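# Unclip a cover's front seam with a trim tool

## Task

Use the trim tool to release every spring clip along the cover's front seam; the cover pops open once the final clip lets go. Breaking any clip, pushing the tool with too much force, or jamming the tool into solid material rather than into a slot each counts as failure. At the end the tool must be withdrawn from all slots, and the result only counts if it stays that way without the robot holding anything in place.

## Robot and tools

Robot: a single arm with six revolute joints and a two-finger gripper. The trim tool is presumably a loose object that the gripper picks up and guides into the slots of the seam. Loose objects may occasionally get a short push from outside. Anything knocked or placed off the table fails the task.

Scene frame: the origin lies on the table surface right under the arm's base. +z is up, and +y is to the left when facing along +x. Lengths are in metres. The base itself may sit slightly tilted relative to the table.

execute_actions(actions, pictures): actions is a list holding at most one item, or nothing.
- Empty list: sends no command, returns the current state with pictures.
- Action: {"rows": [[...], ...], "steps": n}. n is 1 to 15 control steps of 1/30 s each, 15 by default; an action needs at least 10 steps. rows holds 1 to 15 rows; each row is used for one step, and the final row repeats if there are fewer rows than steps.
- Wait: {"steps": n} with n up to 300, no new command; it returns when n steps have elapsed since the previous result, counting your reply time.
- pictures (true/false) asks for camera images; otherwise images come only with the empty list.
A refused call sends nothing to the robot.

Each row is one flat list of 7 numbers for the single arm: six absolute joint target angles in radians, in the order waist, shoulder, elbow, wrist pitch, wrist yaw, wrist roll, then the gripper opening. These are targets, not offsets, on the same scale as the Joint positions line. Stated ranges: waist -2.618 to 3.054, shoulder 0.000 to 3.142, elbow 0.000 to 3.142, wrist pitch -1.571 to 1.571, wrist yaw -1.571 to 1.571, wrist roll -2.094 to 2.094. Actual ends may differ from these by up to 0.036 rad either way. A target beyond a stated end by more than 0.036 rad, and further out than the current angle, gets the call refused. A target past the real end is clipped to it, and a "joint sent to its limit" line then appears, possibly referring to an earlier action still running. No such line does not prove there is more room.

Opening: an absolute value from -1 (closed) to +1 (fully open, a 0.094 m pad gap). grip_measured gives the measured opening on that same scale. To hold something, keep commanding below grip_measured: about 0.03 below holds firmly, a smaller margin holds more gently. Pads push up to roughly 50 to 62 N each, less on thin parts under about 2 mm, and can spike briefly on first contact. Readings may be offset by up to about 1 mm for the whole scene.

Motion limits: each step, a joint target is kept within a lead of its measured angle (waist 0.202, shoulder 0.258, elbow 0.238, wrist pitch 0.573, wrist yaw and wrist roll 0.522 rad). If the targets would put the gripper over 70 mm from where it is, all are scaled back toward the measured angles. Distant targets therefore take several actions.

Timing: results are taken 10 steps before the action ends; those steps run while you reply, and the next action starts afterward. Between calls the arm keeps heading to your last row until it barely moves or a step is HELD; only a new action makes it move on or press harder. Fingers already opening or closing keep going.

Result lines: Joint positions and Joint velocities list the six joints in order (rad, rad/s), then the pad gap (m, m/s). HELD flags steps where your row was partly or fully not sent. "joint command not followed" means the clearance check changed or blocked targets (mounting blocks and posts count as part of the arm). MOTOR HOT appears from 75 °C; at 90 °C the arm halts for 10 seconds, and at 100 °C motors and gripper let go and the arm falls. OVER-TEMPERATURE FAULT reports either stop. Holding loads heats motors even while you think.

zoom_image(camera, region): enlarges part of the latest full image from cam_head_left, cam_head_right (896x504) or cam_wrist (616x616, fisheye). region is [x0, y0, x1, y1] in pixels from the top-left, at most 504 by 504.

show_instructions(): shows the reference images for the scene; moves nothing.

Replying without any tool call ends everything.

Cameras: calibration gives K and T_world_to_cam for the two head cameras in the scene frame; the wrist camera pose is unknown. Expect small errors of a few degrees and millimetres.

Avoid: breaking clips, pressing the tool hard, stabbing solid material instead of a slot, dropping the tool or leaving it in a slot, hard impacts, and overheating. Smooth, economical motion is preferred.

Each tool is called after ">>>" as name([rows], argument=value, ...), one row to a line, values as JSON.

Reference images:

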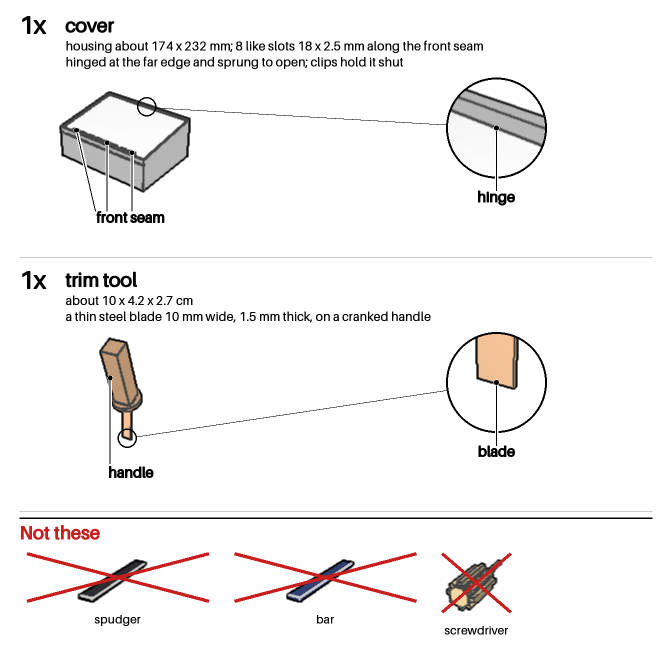

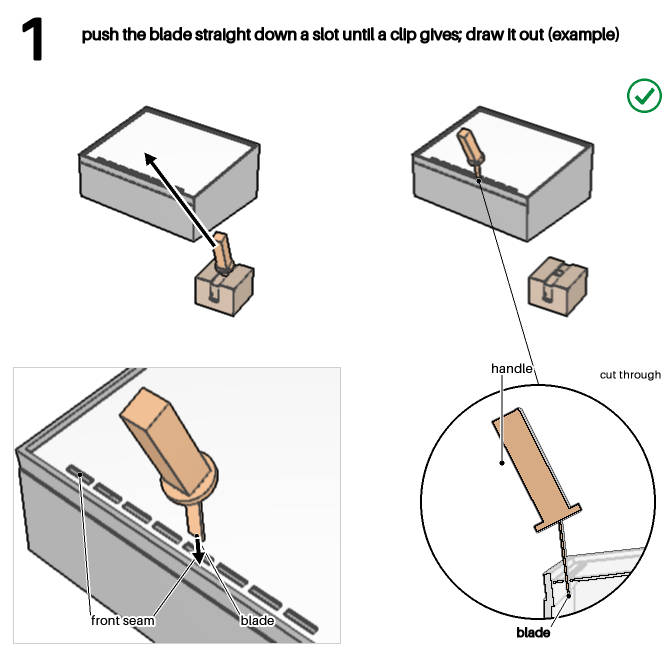

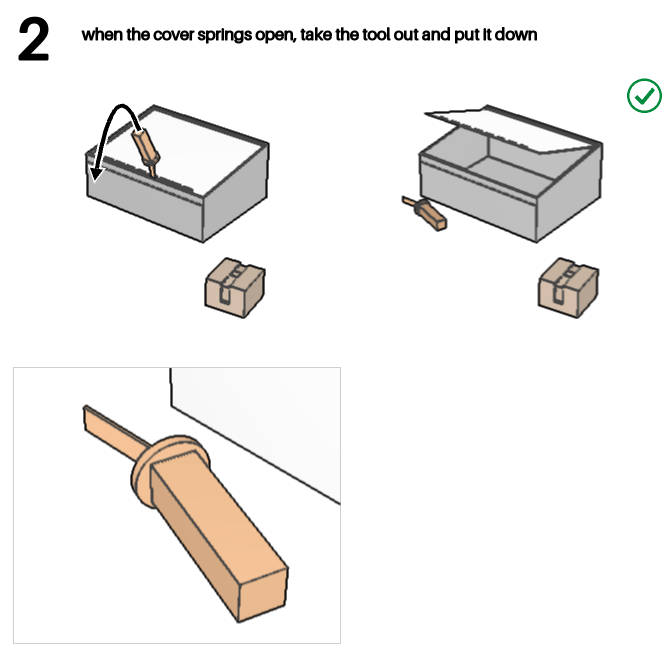

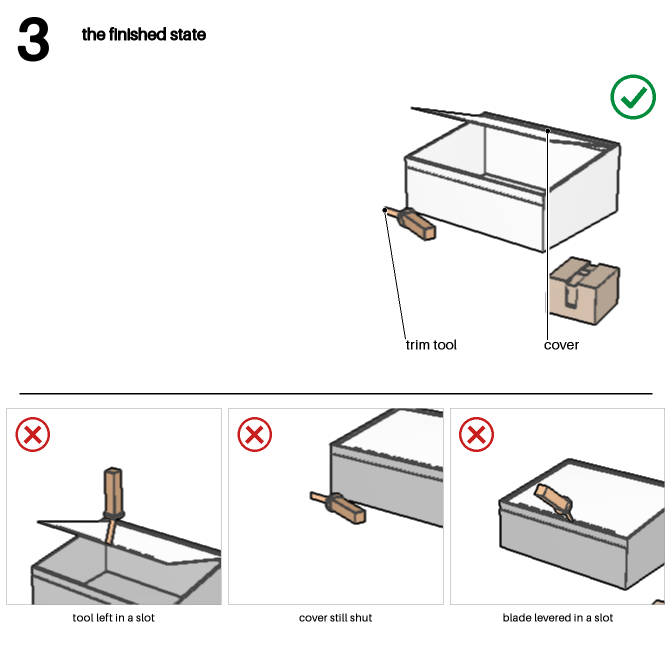

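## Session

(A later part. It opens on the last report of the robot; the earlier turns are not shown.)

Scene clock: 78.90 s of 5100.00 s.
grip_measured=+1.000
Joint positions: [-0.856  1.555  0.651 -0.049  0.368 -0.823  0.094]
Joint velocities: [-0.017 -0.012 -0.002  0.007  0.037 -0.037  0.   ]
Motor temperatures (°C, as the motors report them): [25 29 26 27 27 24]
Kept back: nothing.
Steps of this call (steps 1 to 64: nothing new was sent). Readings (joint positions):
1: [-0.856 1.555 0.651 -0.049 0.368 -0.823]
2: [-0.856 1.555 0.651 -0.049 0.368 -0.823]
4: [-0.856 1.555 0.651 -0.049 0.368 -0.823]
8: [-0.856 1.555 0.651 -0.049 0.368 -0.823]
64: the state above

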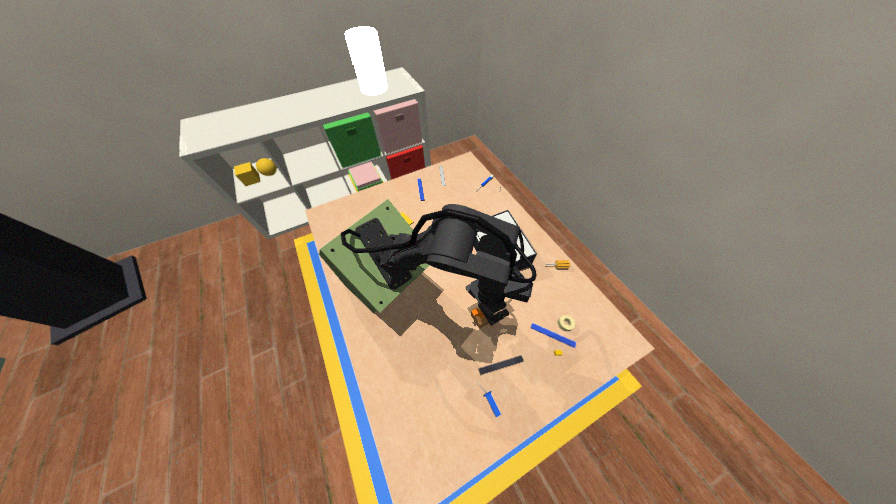

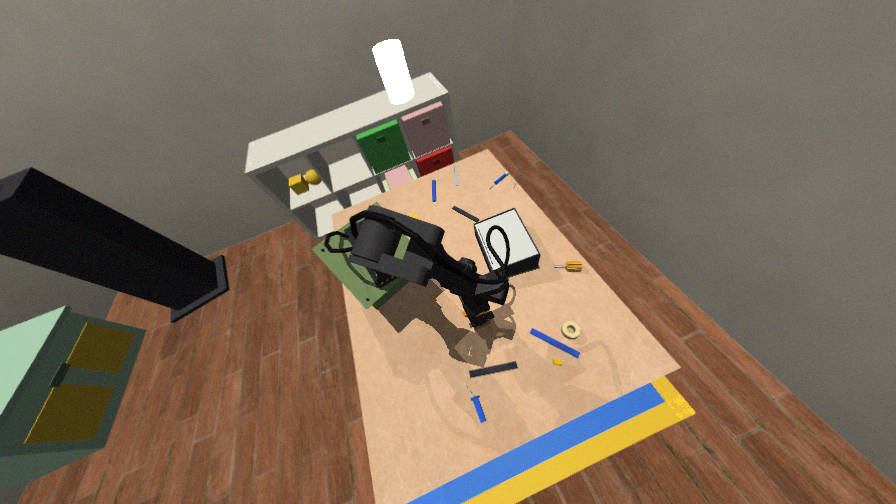

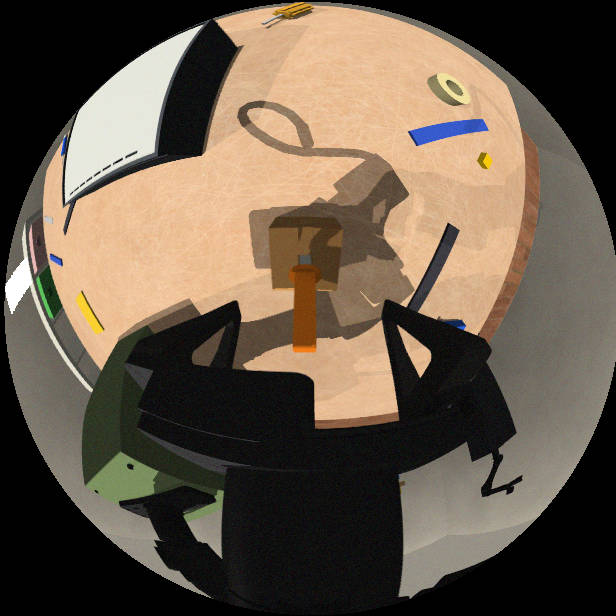

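>>> execute_actions([
  {"rows": [[-0.865,1.60,0.64,0.0,0.356,-0.84,1.0],[-0.87,1.63,0.635,0.025,0.35,-0.845,1.0],[-0.874,1.652,0.632,0.042,0.348,-0.85,1.0]], "steps": 15},
])

>>> execute_actions([
  {"steps": 25},
], pictures=true)

Scene clock: 81.07 s of 5100.00 s.
grip_measured=+1.000
Joint positions: [-0.862  1.623  0.651  0.003  0.364 -0.833  0.094]
Joint velocities: [-0.056  0.427  0.017  0.081 -0.081 -0.081  0.   ]
Motor temperatures (°C, as the motors report them): [25 29 26 27 27 24]
Steps of this call (steps 1 to 60: nothing new was sent; steps 61 to 65: the first 5 steps of this action). Readings (joint positions):
61: [-0.856 1.558 0.651 -0.044 0.368 -0.824]
62: [-0.856 1.569 0.651 -0.031 0.367 -0.826]
64: [-0.860 1.606 0.651 -0.002 0.365 -0.831]
65: the state above

Scene clock: 81.90 s of 5100.00 s.
grip_measured=+1.000
Joint positions: [-0.865  1.643  0.651  0.03   0.362 -0.841  0.094]
Joint velocities: [-0.007 -0.002  0.007 -0.022 -0.007 -0.007  0.   ]
Motor temperatures (°C, as the motors report them): [25 29 26 27 27 24]
Kept back: nothing.
Steps of this call (steps 1 to 10: the last 10 steps of your previous action; steps 11 to 25: the robot went on to your last target). Readings (joint positions):
1: [-0.864 1.635 0.651 0.005 0.363 -0.834]
2: [-0.865 1.641 0.651 0.006 0.363 -0.836]
4: [-0.865 1.643 0.651 0.011 0.362 -0.837]
8: [-0.865 1.643 0.651 0.023 0.362 -0.839]
25: the state above

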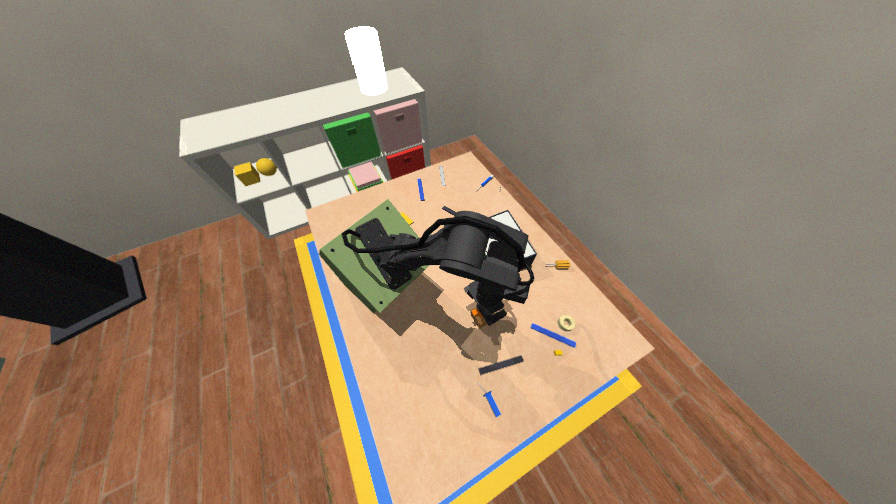

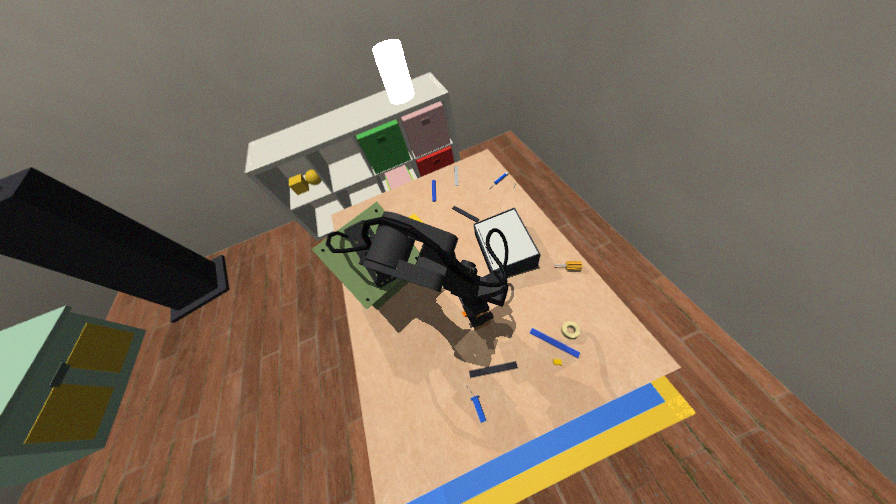

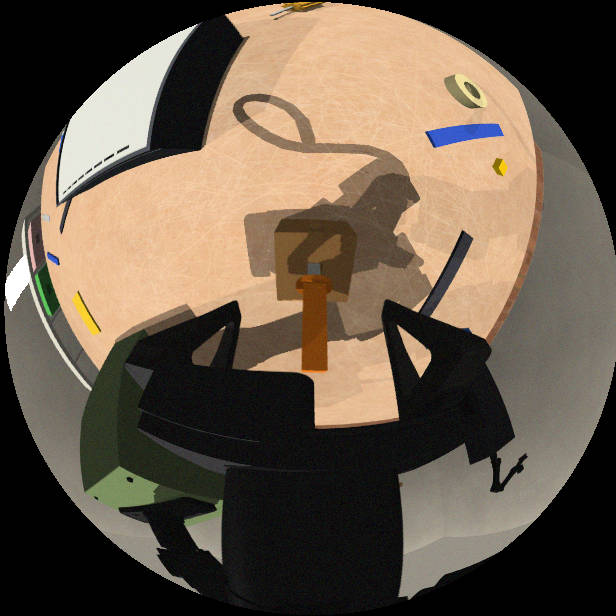

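>>> zoom_image(camera="cam_wrist", region=[200, 200, 430, 430])

Region (200, 200, 430, 430) of cam_wrist's 616x616 image, scaled by 2.191, with more detail than that image has.

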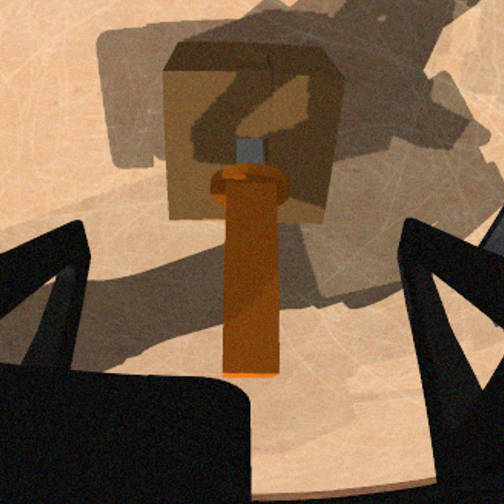

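>>> execute_actions([
  {"rows": [[-0.885,1.63,0.625,0.04,0.35,-0.855,1.0],[-0.90,1.615,0.605,0.05,0.335,-0.865,1.0],[-0.910,1.608,0.592,0.06,0.329,-0.872,1.0]], "steps": 15},
])

>>> execute_actions([
  {"steps": 25},
], pictures=true)

Scene clock: 85.67 s of 5100.00 s.
grip_measured=+1.000
Joint positions: [-0.895  1.625  0.626  0.042  0.351 -0.853  0.094]
Joint velocities: [-0.208 -0.095 -0.178  0.037 -0.022  0.007  0.   ]
Motor temperatures (°C, as the motors report them): [24 29 26 27 27 24]
Steps of this call (steps 1 to 15: the robot went on to your last target; steps 16 to 90: nothing new was sent; then 0.60 s passed at rest; steps 91 to 95: the first 5 steps of this action). Readings (joint positions):
91: [-0.866 1.643 0.651 0.030 0.361 -0.841]
92: [-0.871 1.641 0.648 0.033 0.358 -0.844]
94: [-0.887 1.629 0.633 0.041 0.352 -0.850]
95: the state above

Scene clock: 86.50 s of 5100.00 s.
grip_measured=+1.000
Joint positions: [-0.904  1.622  0.617  0.048  0.343 -0.863  0.094]
Joint velocities: [ 0.007  0.002 -0.012  0.051 -0.007  0.007  0.   ]
Motor temperatures (°C, as the motors report them): [24 29 26 27 27 24]
Kept back: nothing.
Steps of this call (steps 1 to 10: the last 10 steps of your previous action; steps 11 to 15: the robot went on to your last target; steps 16 to 25: nothing new was sent). Readings (joint positions):
1: [-0.901 1.623 0.622 0.042 0.350 -0.855]
2: [-0.904 1.622 0.619 0.042 0.350 -0.856]
4: [-0.904 1.622 0.617 0.042 0.348 -0.858]
8: [-0.904 1.622 0.617 0.045 0.345 -0.861]
25: the state above
The arm was judged still, so your last target was given up. Only a new action makes it travel on or press farther. Fingers that are still opening or closing keep moving.

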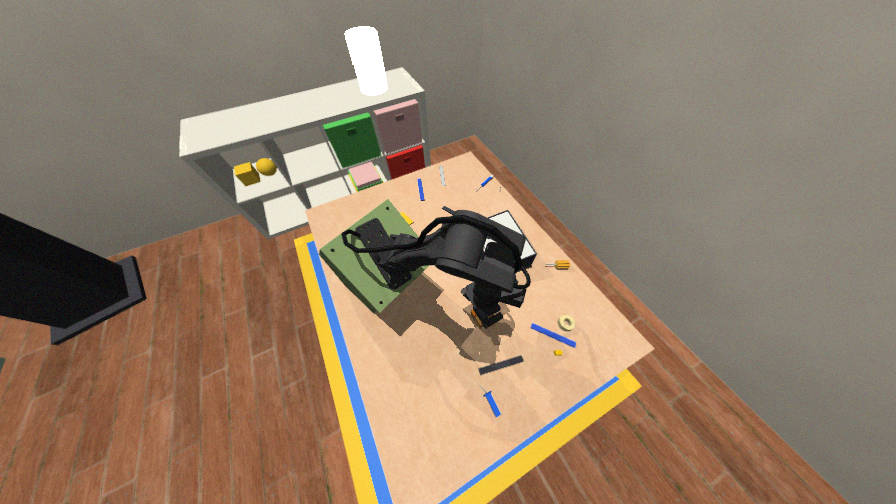

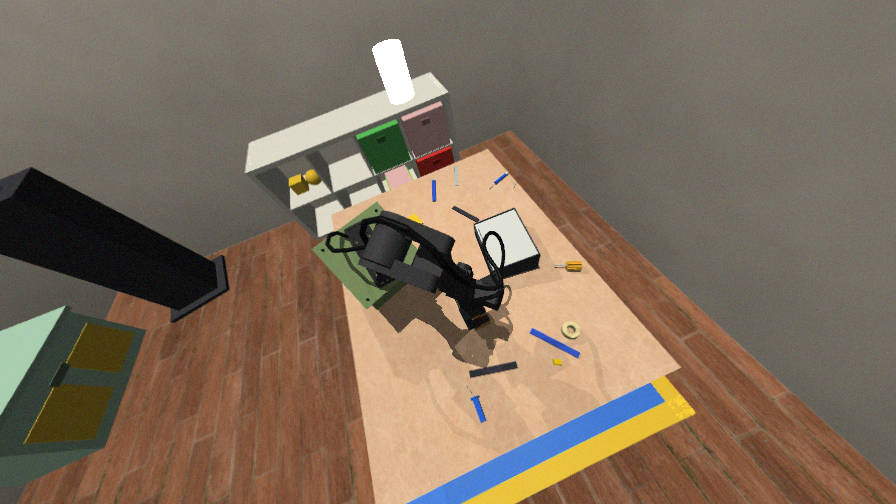

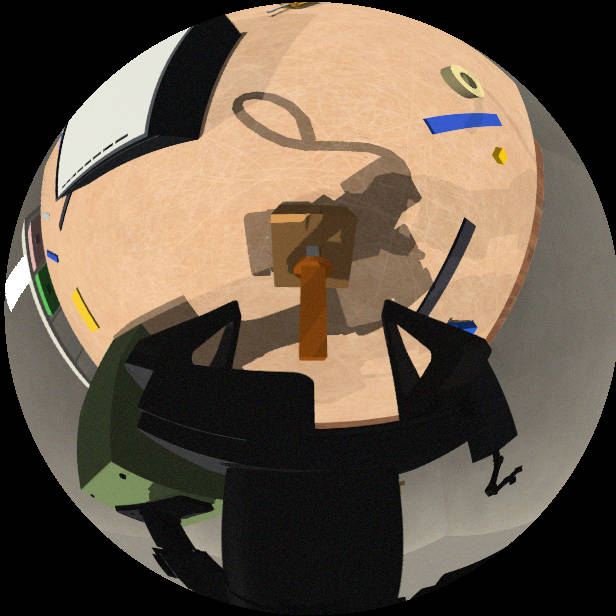

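>>> execute_actions([
  {"rows": [[-0.904,1.622,0.617,0.048,0.343,-0.863,-0.45]], "steps": 15},
])

>>> execute_actions([
  {"steps": 25},
], pictures=true)

Scene clock: 87.03 s of 5100.00 s.
grip_measured=-0.324
Joint positions: [-0.904  1.622  0.617  0.048  0.343 -0.863  0.032]
Joint velocities: [-0.017  0.002  0.007  0.051 -0.022 -0.007 -0.251]
Motor temperatures (°C, as the motors report them): [24 29 26 27 27 24]
Steps of this call (steps 1 to 11: nothing new was sent; steps 12 to 16: the first 5 steps of this action). Readings (joint positions):
12: [-0.904 1.622 0.617 0.048 0.343 -0.863]
13: [-0.904 1.622 0.617 0.048 0.343 -0.863]
15: [-0.904 1.622 0.617 0.048 0.343 -0.863]
16: the state above

Scene clock: 87.87 s of 5100.00 s.
grip_measured=-0.448
Joint positions: [-0.904  1.622  0.617  0.048  0.343 -0.863  0.026]
Joint velocities: [-0.002 -0.022 -0.012  0.007 -0.022 -0.051 -0.   ]
Motor temperatures (°C, as the motors report them): [24 29 26 27 27 24]
Kept back: nothing.
Steps of this call (steps 1 to 10: the last 10 steps of your previous action; steps 11 to 15: the robot went on to your last target; steps 16 to 25: nothing new was sent). Readings (joint positions):
1: [-0.904 1.622 0.617 0.048 0.343 -0.863]
2: [-0.904 1.622 0.617 0.048 0.343 -0.863]
4: [-0.904 1.622 0.617 0.048 0.343 -0.863]
8: [-0.904 1.622 0.617 0.048 0.343 -0.863]
25: the state above
The arm was judged still, so your last target was given up. Only a new action makes it travel on or press farther. Fingers that are still opening or closing keep moving.

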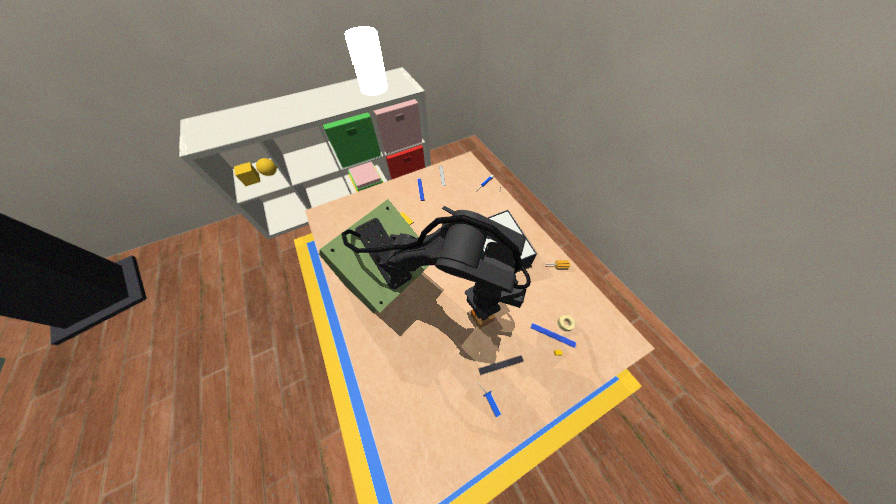

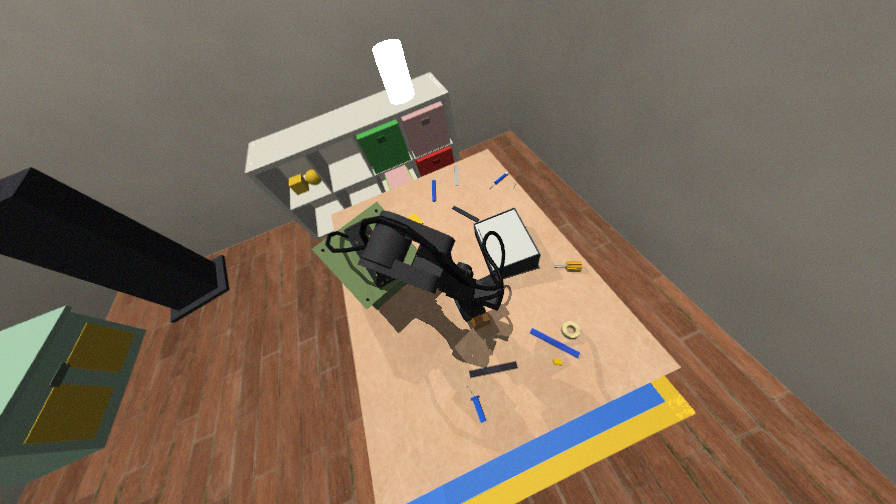

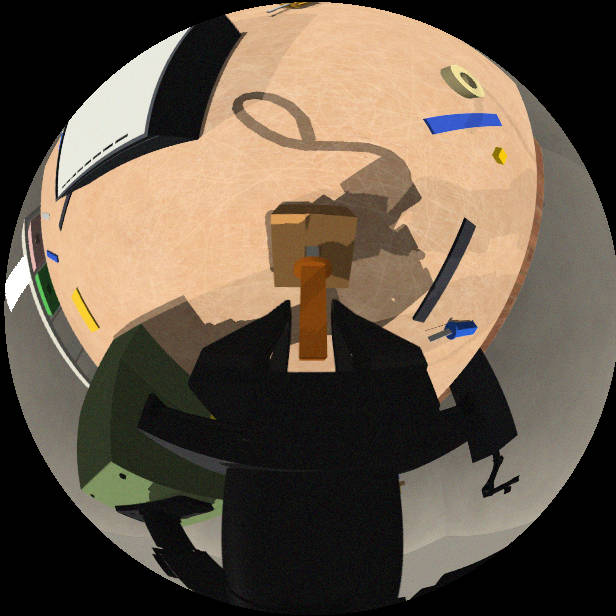

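>>> execute_actions([
  {"rows": [[-0.904,1.622,0.617,0.048,0.343,-0.863,-0.6],[-0.904,1.622,0.617,0.048,0.343,-0.863,-0.65],[-0.904,1.622,0.617,0.048,0.343,-0.863,-0.7],[-0.904,1.622,0.617,0.048,0.343,-0.863,-0.75]], "steps": 15},
])

>>> execute_actions([
  {"steps": 20},
], pictures=true)

Scene clock: 88.43 s of 5100.00 s.
grip_measured=-0.673
Joint positions: [-0.904  1.622  0.617  0.048  0.343 -0.863  0.015]
Joint velocities: [ 0.002 -0.012  0.002 -0.007  0.037 -0.037  0.   ]
Motor temperatures (°C, as the motors report them): [24 29 26 27 27 24]
Steps of this call (steps 1 to 12: nothing new was sent; steps 13 to 17: the first 5 steps of this action). Readings (joint positions):
13: [-0.904 1.622 0.617 0.048 0.343 -0.863]
14: [-0.904 1.622 0.617 0.048 0.343 -0.863]
16: [-0.904 1.622 0.617 0.048 0.343 -0.863]
17: the state above

Scene clock: 89.10 s of 5100.00 s.
grip_measured=-0.673
Joint positions: [-0.904  1.622  0.617  0.048  0.343 -0.863  0.015]
Joint velocities: [-0.002 -0.007  0.002 -0.022  0.022 -0.051  0.   ]
Motor temperatures (°C, as the motors report them): [24 29 26 27 27 24]
Kept back: nothing.
Steps of this call (steps 1 to 10: the last 10 steps of your previous action; steps 11 to 15: the robot went on to your last target; steps 16 to 20: nothing new was sent). Readings (joint positions):
1: [-0.904 1.622 0.617 0.048 0.343 -0.863]
2: [-0.904 1.622 0.617 0.048 0.343 -0.863]
4: [-0.904 1.622 0.617 0.048 0.343 -0.863]
8: [-0.904 1.622 0.617 0.048 0.343 -0.863]
20: the state above
The arm was judged still, so your last target was given up. Only a new action makes it travel on or press farther. Fingers that are still opening or closing keep moving.

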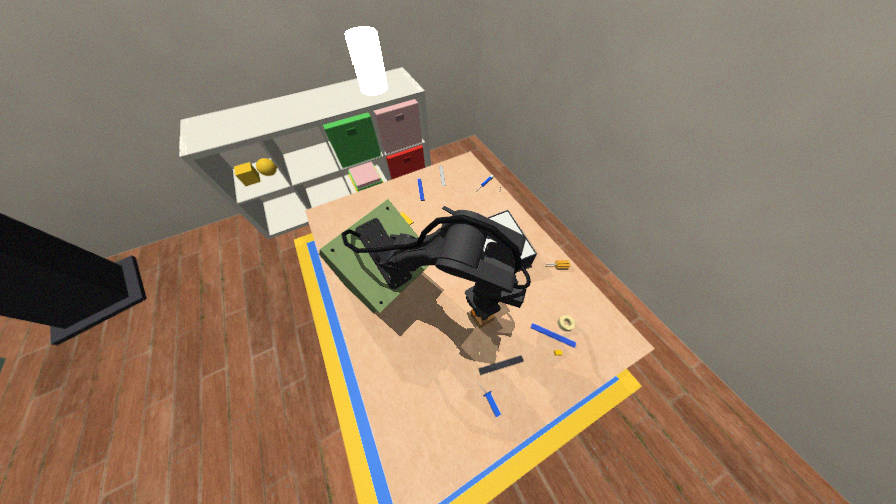

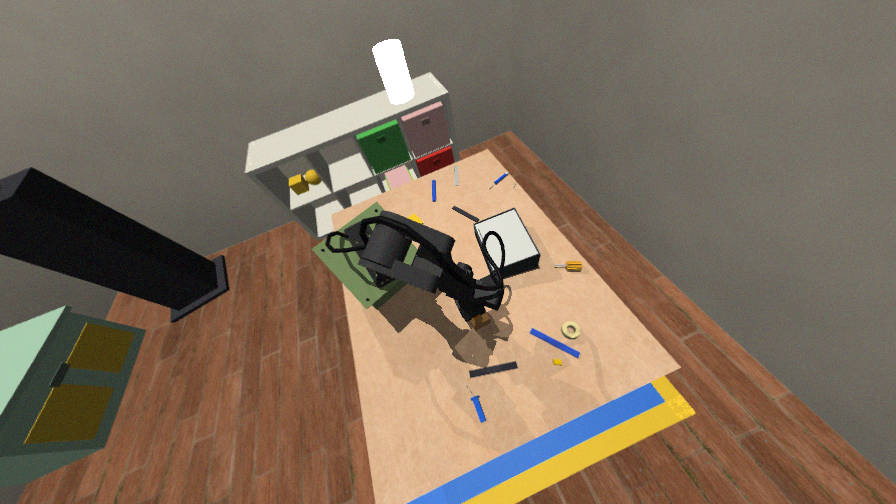

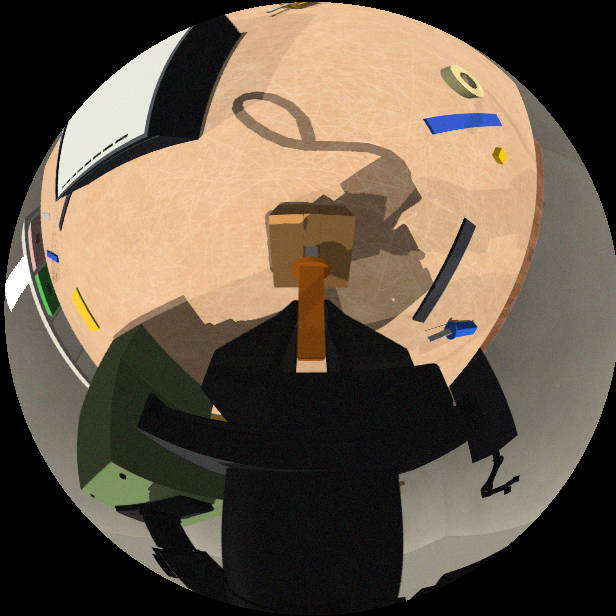

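>>> execute_actions([
  {"rows": [[-0.898,1.605,0.605,0.03,0.348,-0.857,-0.72],[-0.892,1.59,0.60,0.012,0.352,-0.852,-0.72],[-0.886,1.575,0.597,-0.004,0.355,-0.847,-0.72],[-0.880,1.56,0.595,-0.02,0.358,-0.842,-0.72],[-0.875,1.545,0.593,-0.036,0.361,-0.838,-0.72],[-0.870,1.53,0.592,-0.052,0.364,-0.833,-0.72],[-0.865,1.515,0.592,-0.068,0.367,-0.829,-0.72],[-0.860,1.50,0.592,-0.084,0.370,-0.825,-0.72],[-0.855,1.487,0.592,-0.098,0.373,-0.820,-0.72],[-0.852,1.48,0.592,-0.104,0.376,-0.815,-0.72]], "steps": 15},
])

>>> execute_actions([
  {"steps": 25},
], pictures=true)

Scene clock: 90.57 s of 5100.00 s.
grip_measured=-0.673
Joint positions: [-0.9    1.59   0.617  0.017  0.346 -0.858  0.015]
Joint velocities: [ 0.1   -0.432  0.017 -0.388  0.037  0.081  0.   ]
Motor temperatures (°C, as the motors report them): [24 29 26 27 27 24]
Steps of this call (steps 1 to 39: nothing new was sent; steps 40 to 44: the first 5 steps of this action). Readings (joint positions):
40: [-0.904 1.622 0.617 0.048 0.343 -0.863]
41: [-0.904 1.620 0.617 0.045 0.343 -0.862]
43: [-0.903 1.604 0.617 0.029 0.345 -0.860]
44: the state above

Scene clock: 91.40 s of 5100.00 s.
grip_measured=-0.673
Joint positions: [-0.866  1.491  0.617 -0.081  0.367 -0.824  0.015]
Joint velocities: [-0.007  0.002 -0.007 -0.007 -0.037  0.007 -0.   ]
Motor temperatures (°C, as the motors report them): [24 29 26 27 27 24]
Kept back: nothing.
Steps of this call (steps 1 to 10: the last 10 steps of your previous action; steps 11 to 25: the robot went on to your last target). Readings (joint positions):
1: [-0.895 1.575 0.617 0.006 0.348 -0.855]
2: [-0.890 1.559 0.617 -0.007 0.351 -0.852]
4: [-0.879 1.526 0.617 -0.031 0.355 -0.845]
8: [-0.866 1.492 0.617 -0.061 0.363 -0.833]
25: the state above

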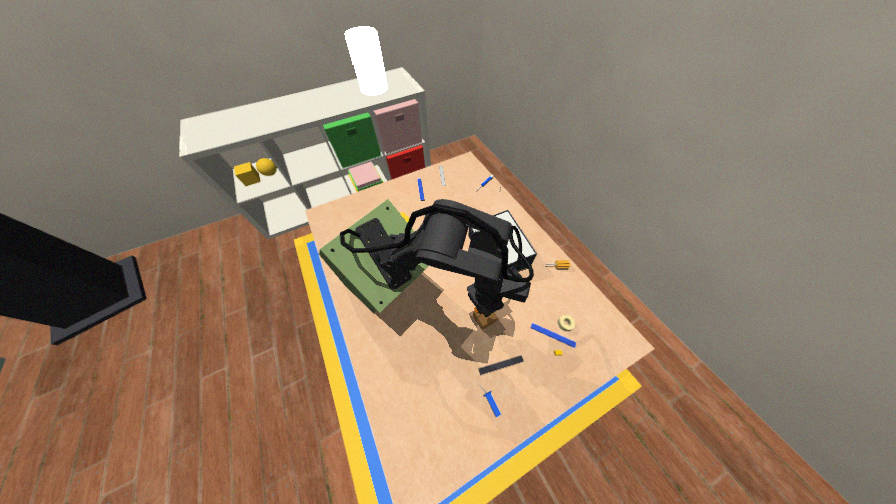

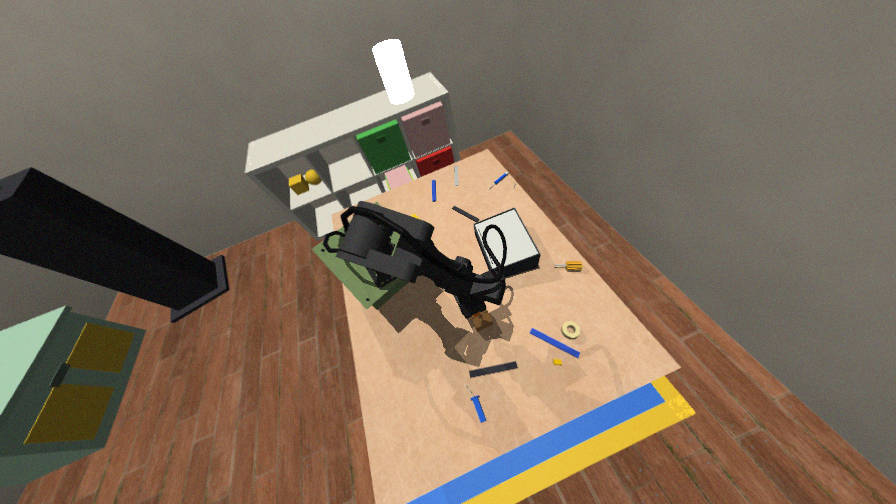

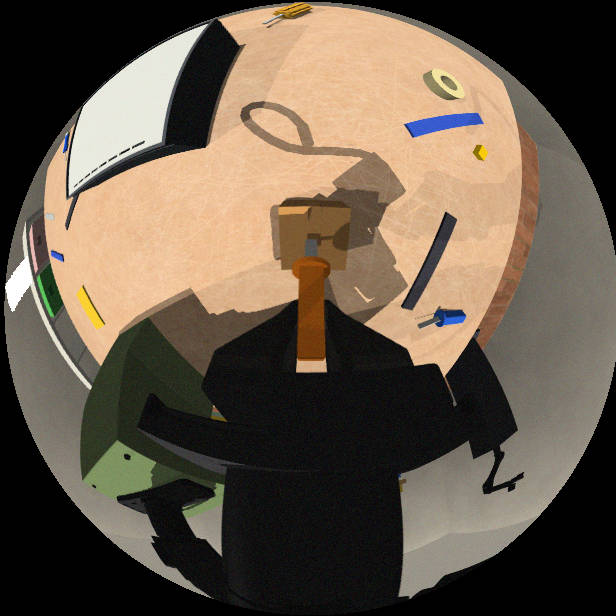

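>>> execute_actions([
  {"rows": [[-0.848,1.465,0.592,-0.12,0.378,-0.81,-0.72],[-0.840,1.445,0.592,-0.145,0.383,-0.803,-0.72],[-0.830,1.425,0.592,-0.17,0.388,-0.796,-0.72],[-0.822,1.405,0.592,-0.195,0.393,-0.789,-0.72],[-0.814,1.385,0.592,-0.22,0.398,-0.782,-0.72],[-0.806,1.365,0.592,-0.245,0.403,-0.775,-0.72],[-0.798,1.35,0.592,-0.262,0.406,-0.77,-0.72],[-0.793,1.344,0.592,-0.27,0.408,-0.766,-0.72]], "steps": 15},
])

>>> execute_actions([
  {"steps": 25},
], pictures=true)

Scene clock: 92.07 s of 5100.00 s.
grip_measured=-0.673
Joint positions: [-0.845  1.44   0.617 -0.137  0.378 -0.811  0.015]
Joint velocities: [ 0.252 -0.598  0.007 -0.549  0.007  0.125 -0.001]
Motor temperatures (°C, as the motors report them): [24 29 26 27 27 24]
Steps of this call (steps 1 to 15: the robot went on to your last target; steps 16 to 20: the first 5 steps of this action). Readings (joint positions):
16: [-0.866 1.490 0.617 -0.083 0.368 -0.824]
17: [-0.865 1.485 0.617 -0.091 0.370 -0.822]
19: [-0.854 1.459 0.617 -0.120 0.375 -0.815]
20: the state above

Scene clock: 92.90 s of 5100.00 s.
grip_measured=-0.673
Joint positions: [-0.807  1.354  0.617 -0.252  0.401 -0.776  0.015]
Joint velocities: [ 0.007  0.002 -0.002 -0.11   0.022  0.022 -0.   ]
Motor temperatures (°C, as the motors report them): [24 29 26 27 27 24]
Kept back: nothing.
Steps of this call (steps 1 to 10: the last 10 steps of your previous action; steps 11 to 25: the robot went on to your last target). Readings (joint positions):
1: [-0.836 1.419 0.617 -0.155 0.382 -0.806]
2: [-0.826 1.397 0.617 -0.171 0.385 -0.801]
4: [-0.812 1.364 0.617 -0.198 0.390 -0.792]
8: [-0.807 1.354 0.617 -0.227 0.396 -0.783]
25: the state above

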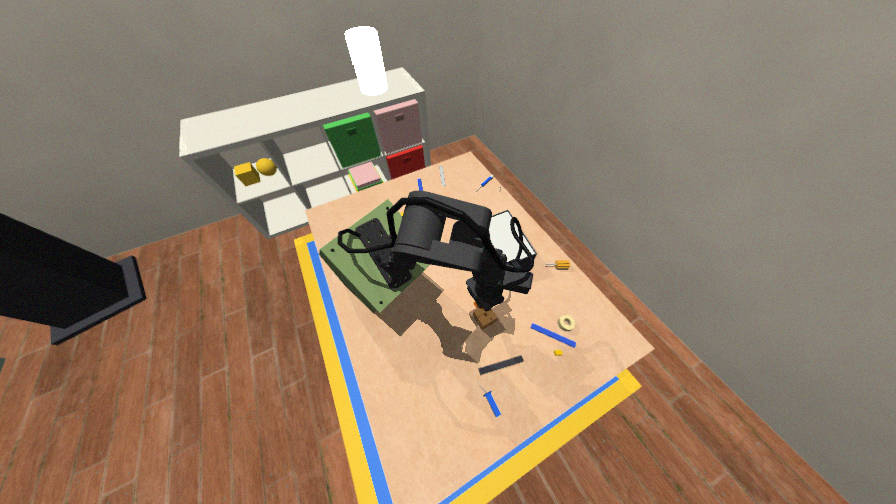

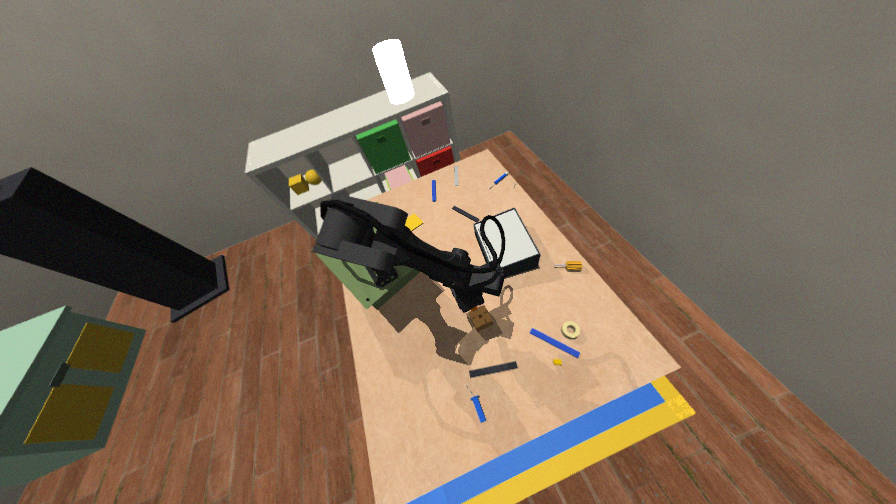

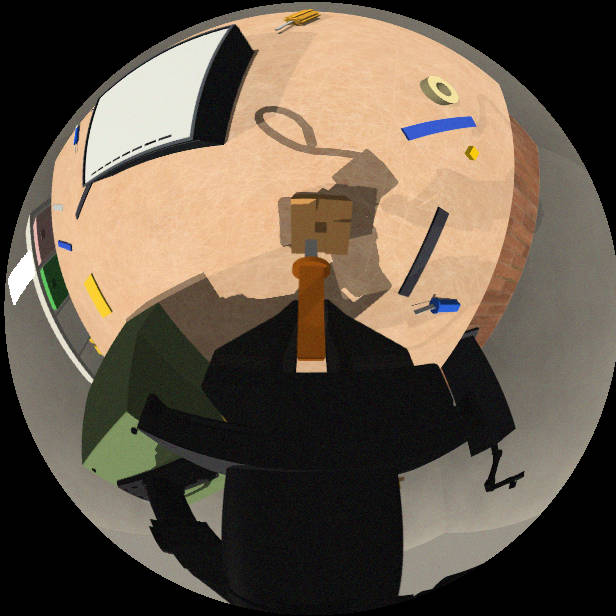

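>>> execute_actions([
  {"rows": [[-0.80,1.36,0.62,-0.26,0.405,-0.76,-0.72],[-0.785,1.37,0.635,-0.27,0.41,-0.735,-0.72],[-0.765,1.385,0.65,-0.285,0.42,-0.70,-0.72],[-0.745,1.40,0.665,-0.30,0.43,-0.665,-0.72],[-0.72,1.415,0.68,-0.315,0.44,-0.63,-0.72],[-0.695,1.43,0.70,-0.33,0.45,-0.59,-0.72],[-0.67,1.445,0.72,-0.345,0.46,-0.55,-0.72],[-0.645,1.46,0.74,-0.36,0.47,-0.51,-0.72],[-0.62,1.475,0.76,-0.375,0.48,-0.47,-0.72],[-0.595,1.49,0.78,-0.39,0.49,-0.43,-0.72],[-0.57,1.505,0.80,-0.405,0.50,-0.39,-0.72],[-0.545,1.52,0.82,-0.42,0.51,-0.35,-0.72],[-0.52,1.535,0.84,-0.435,0.52,-0.31,-0.72],[-0.495,1.55,0.86,-0.45,0.53,-0.27,-0.72],[-0.47,1.565,0.88,-0.465,0.54,-0.23,-0.72]], "steps": 15},
])

>>> execute_actions([
  {"rows": [[-0.445,1.58,0.90,-0.48,0.55,-0.19,-0.72],[-0.42,1.595,0.915,-0.495,0.56,-0.15,-0.72],[-0.395,1.61,0.93,-0.51,0.57,-0.11,-0.72],[-0.37,1.625,0.945,-0.525,0.58,-0.07,-0.72],[-0.345,1.64,0.96,-0.54,0.59,-0.03,-0.72],[-0.32,1.655,0.975,-0.555,0.60,0.01,-0.72],[-0.295,1.67,0.99,-0.57,0.61,0.05,-0.72],[-0.27,1.69,1.005,-0.585,0.62,0.09,-0.72],[-0.245,1.71,1.02,-0.60,0.63,0.13,-0.72],[-0.22,1.725,1.035,-0.615,0.64,0.17,-0.72],[-0.20,1.74,1.05,-0.63,0.65,0.21,-0.72],[-0.18,1.755,1.06,-0.645,0.655,0.24,-0.72],[-0.165,1.765,1.07,-0.655,0.66,0.265,-0.72],[-0.155,1.775,1.08,-0.665,0.667,0.28,-0.72],[-0.148,1.783,1.085,-0.672,0.672,0.293,-0.72]], "steps": 15},
])

>>> execute_actions([
  {"steps": 30},
], pictures=true)

Scene clock: 96.17 s of 5100.00 s.
grip_measured=-0.673
Joint positions: [-0.775  1.373  0.629 -0.27   0.417 -0.723  0.015]
Joint velocities: [ 0.515  0.369  0.281 -0.256  0.095  0.564 -0.001]
Motor temperatures (°C, as the motors report them): [24 29 26 27 27 24]
Steps of this call (steps 1 to 15: the robot went on to your last target; steps 16 to 90: nothing new was sent; then 0.10 s passed at rest; steps 91 to 95: the first 5 steps of this action). Readings (joint positions):
91: [-0.807 1.354 0.617 -0.252 0.401 -0.775]
92: [-0.806 1.354 0.617 -0.252 0.402 -0.770]
94: [-0.791 1.362 0.621 -0.260 0.410 -0.743]
95: the state above

Scene clock: 96.67 s of 5100.00 s.
grip_measured=-0.673
Joint positions: [-0.403  1.599  0.912 -0.456  0.542 -0.203  0.015]
Joint velocities: [ 0.73   0.418  0.437 -0.374  0.256  1.165 -0.001]
Motor temperatures (°C, as the motors report them): [24 29 26 27 27 24]
Steps of this call (steps 1 to 10: the last 10 steps of your previous action; steps 11 to 15: the first 5 steps of this action). Readings (joint positions):
11: [-0.503 1.540 0.842 -0.402 0.504 -0.358]
12: [-0.478 1.555 0.861 -0.416 0.513 -0.320]
14: [-0.428 1.584 0.896 -0.442 0.532 -0.242]
15: the state above

Scene clock: 97.67 s of 5100.00 s.
grip_measured=-0.673
Joint positions: [-0.157  1.772  1.054 -0.656  0.659  0.282  0.015]
Joint velocities: [-0.002 -0.007  0.012  0.007 -0.007  0.037 -0.   ]
Motor temperatures (°C, as the motors report them): [25 29 26 27 27 24]
Kept back: nothing.
Steps of this call (steps 1 to 10: the last 10 steps of your previous action; steps 11 to 30: the robot went on to your last target). Readings (joint positions):
1: [-0.379 1.614 0.927 -0.471 0.552 -0.163]
2: [-0.354 1.629 0.941 -0.485 0.561 -0.124]
4: [-0.304 1.663 0.970 -0.517 0.581 -0.044]
8: [-0.210 1.731 1.025 -0.575 0.616 0.109]
30: the state above

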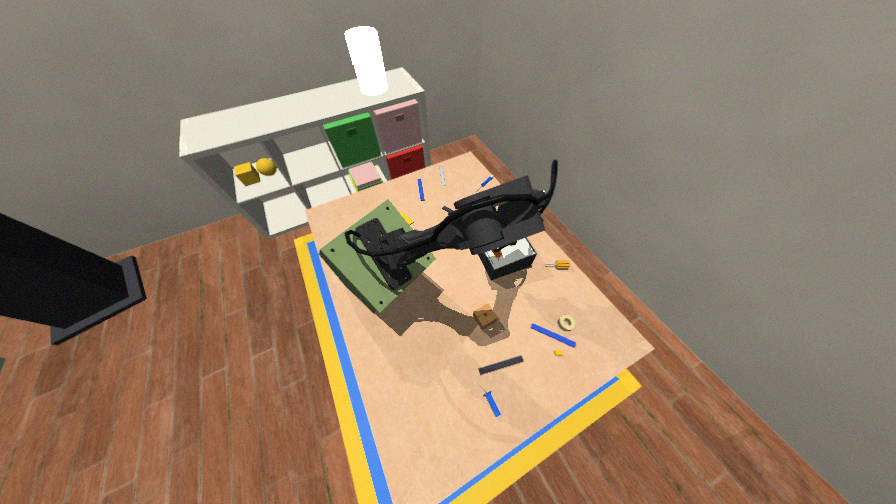

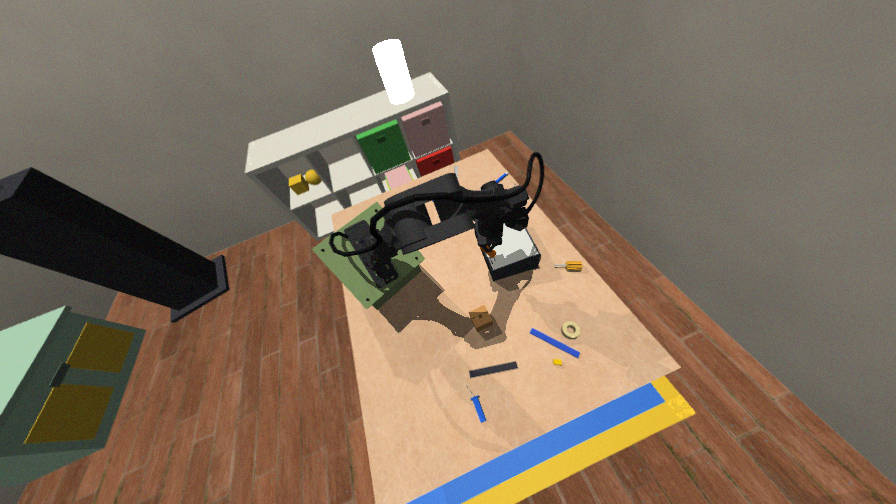

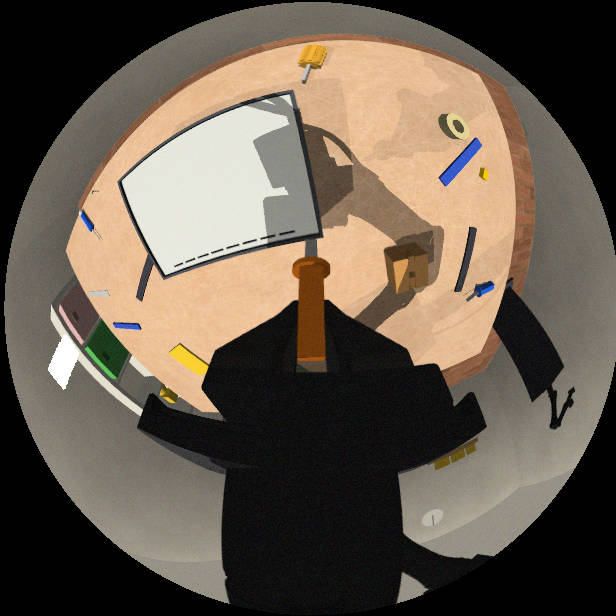

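>>> zoom_image(camera="cam_wrist", region=[150, 180, 350, 300])

Region (150, 180, 350, 300) of cam_wrist's 616x616 image, scaled by 2.520, with more detail than that image has; it fills the top 302 rows of this view, and the rest is white.

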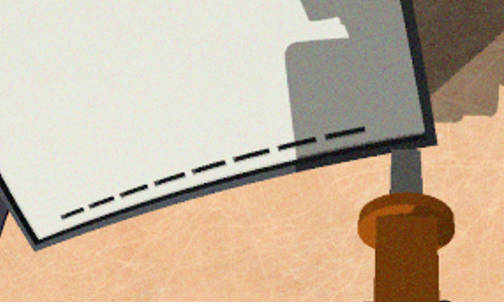

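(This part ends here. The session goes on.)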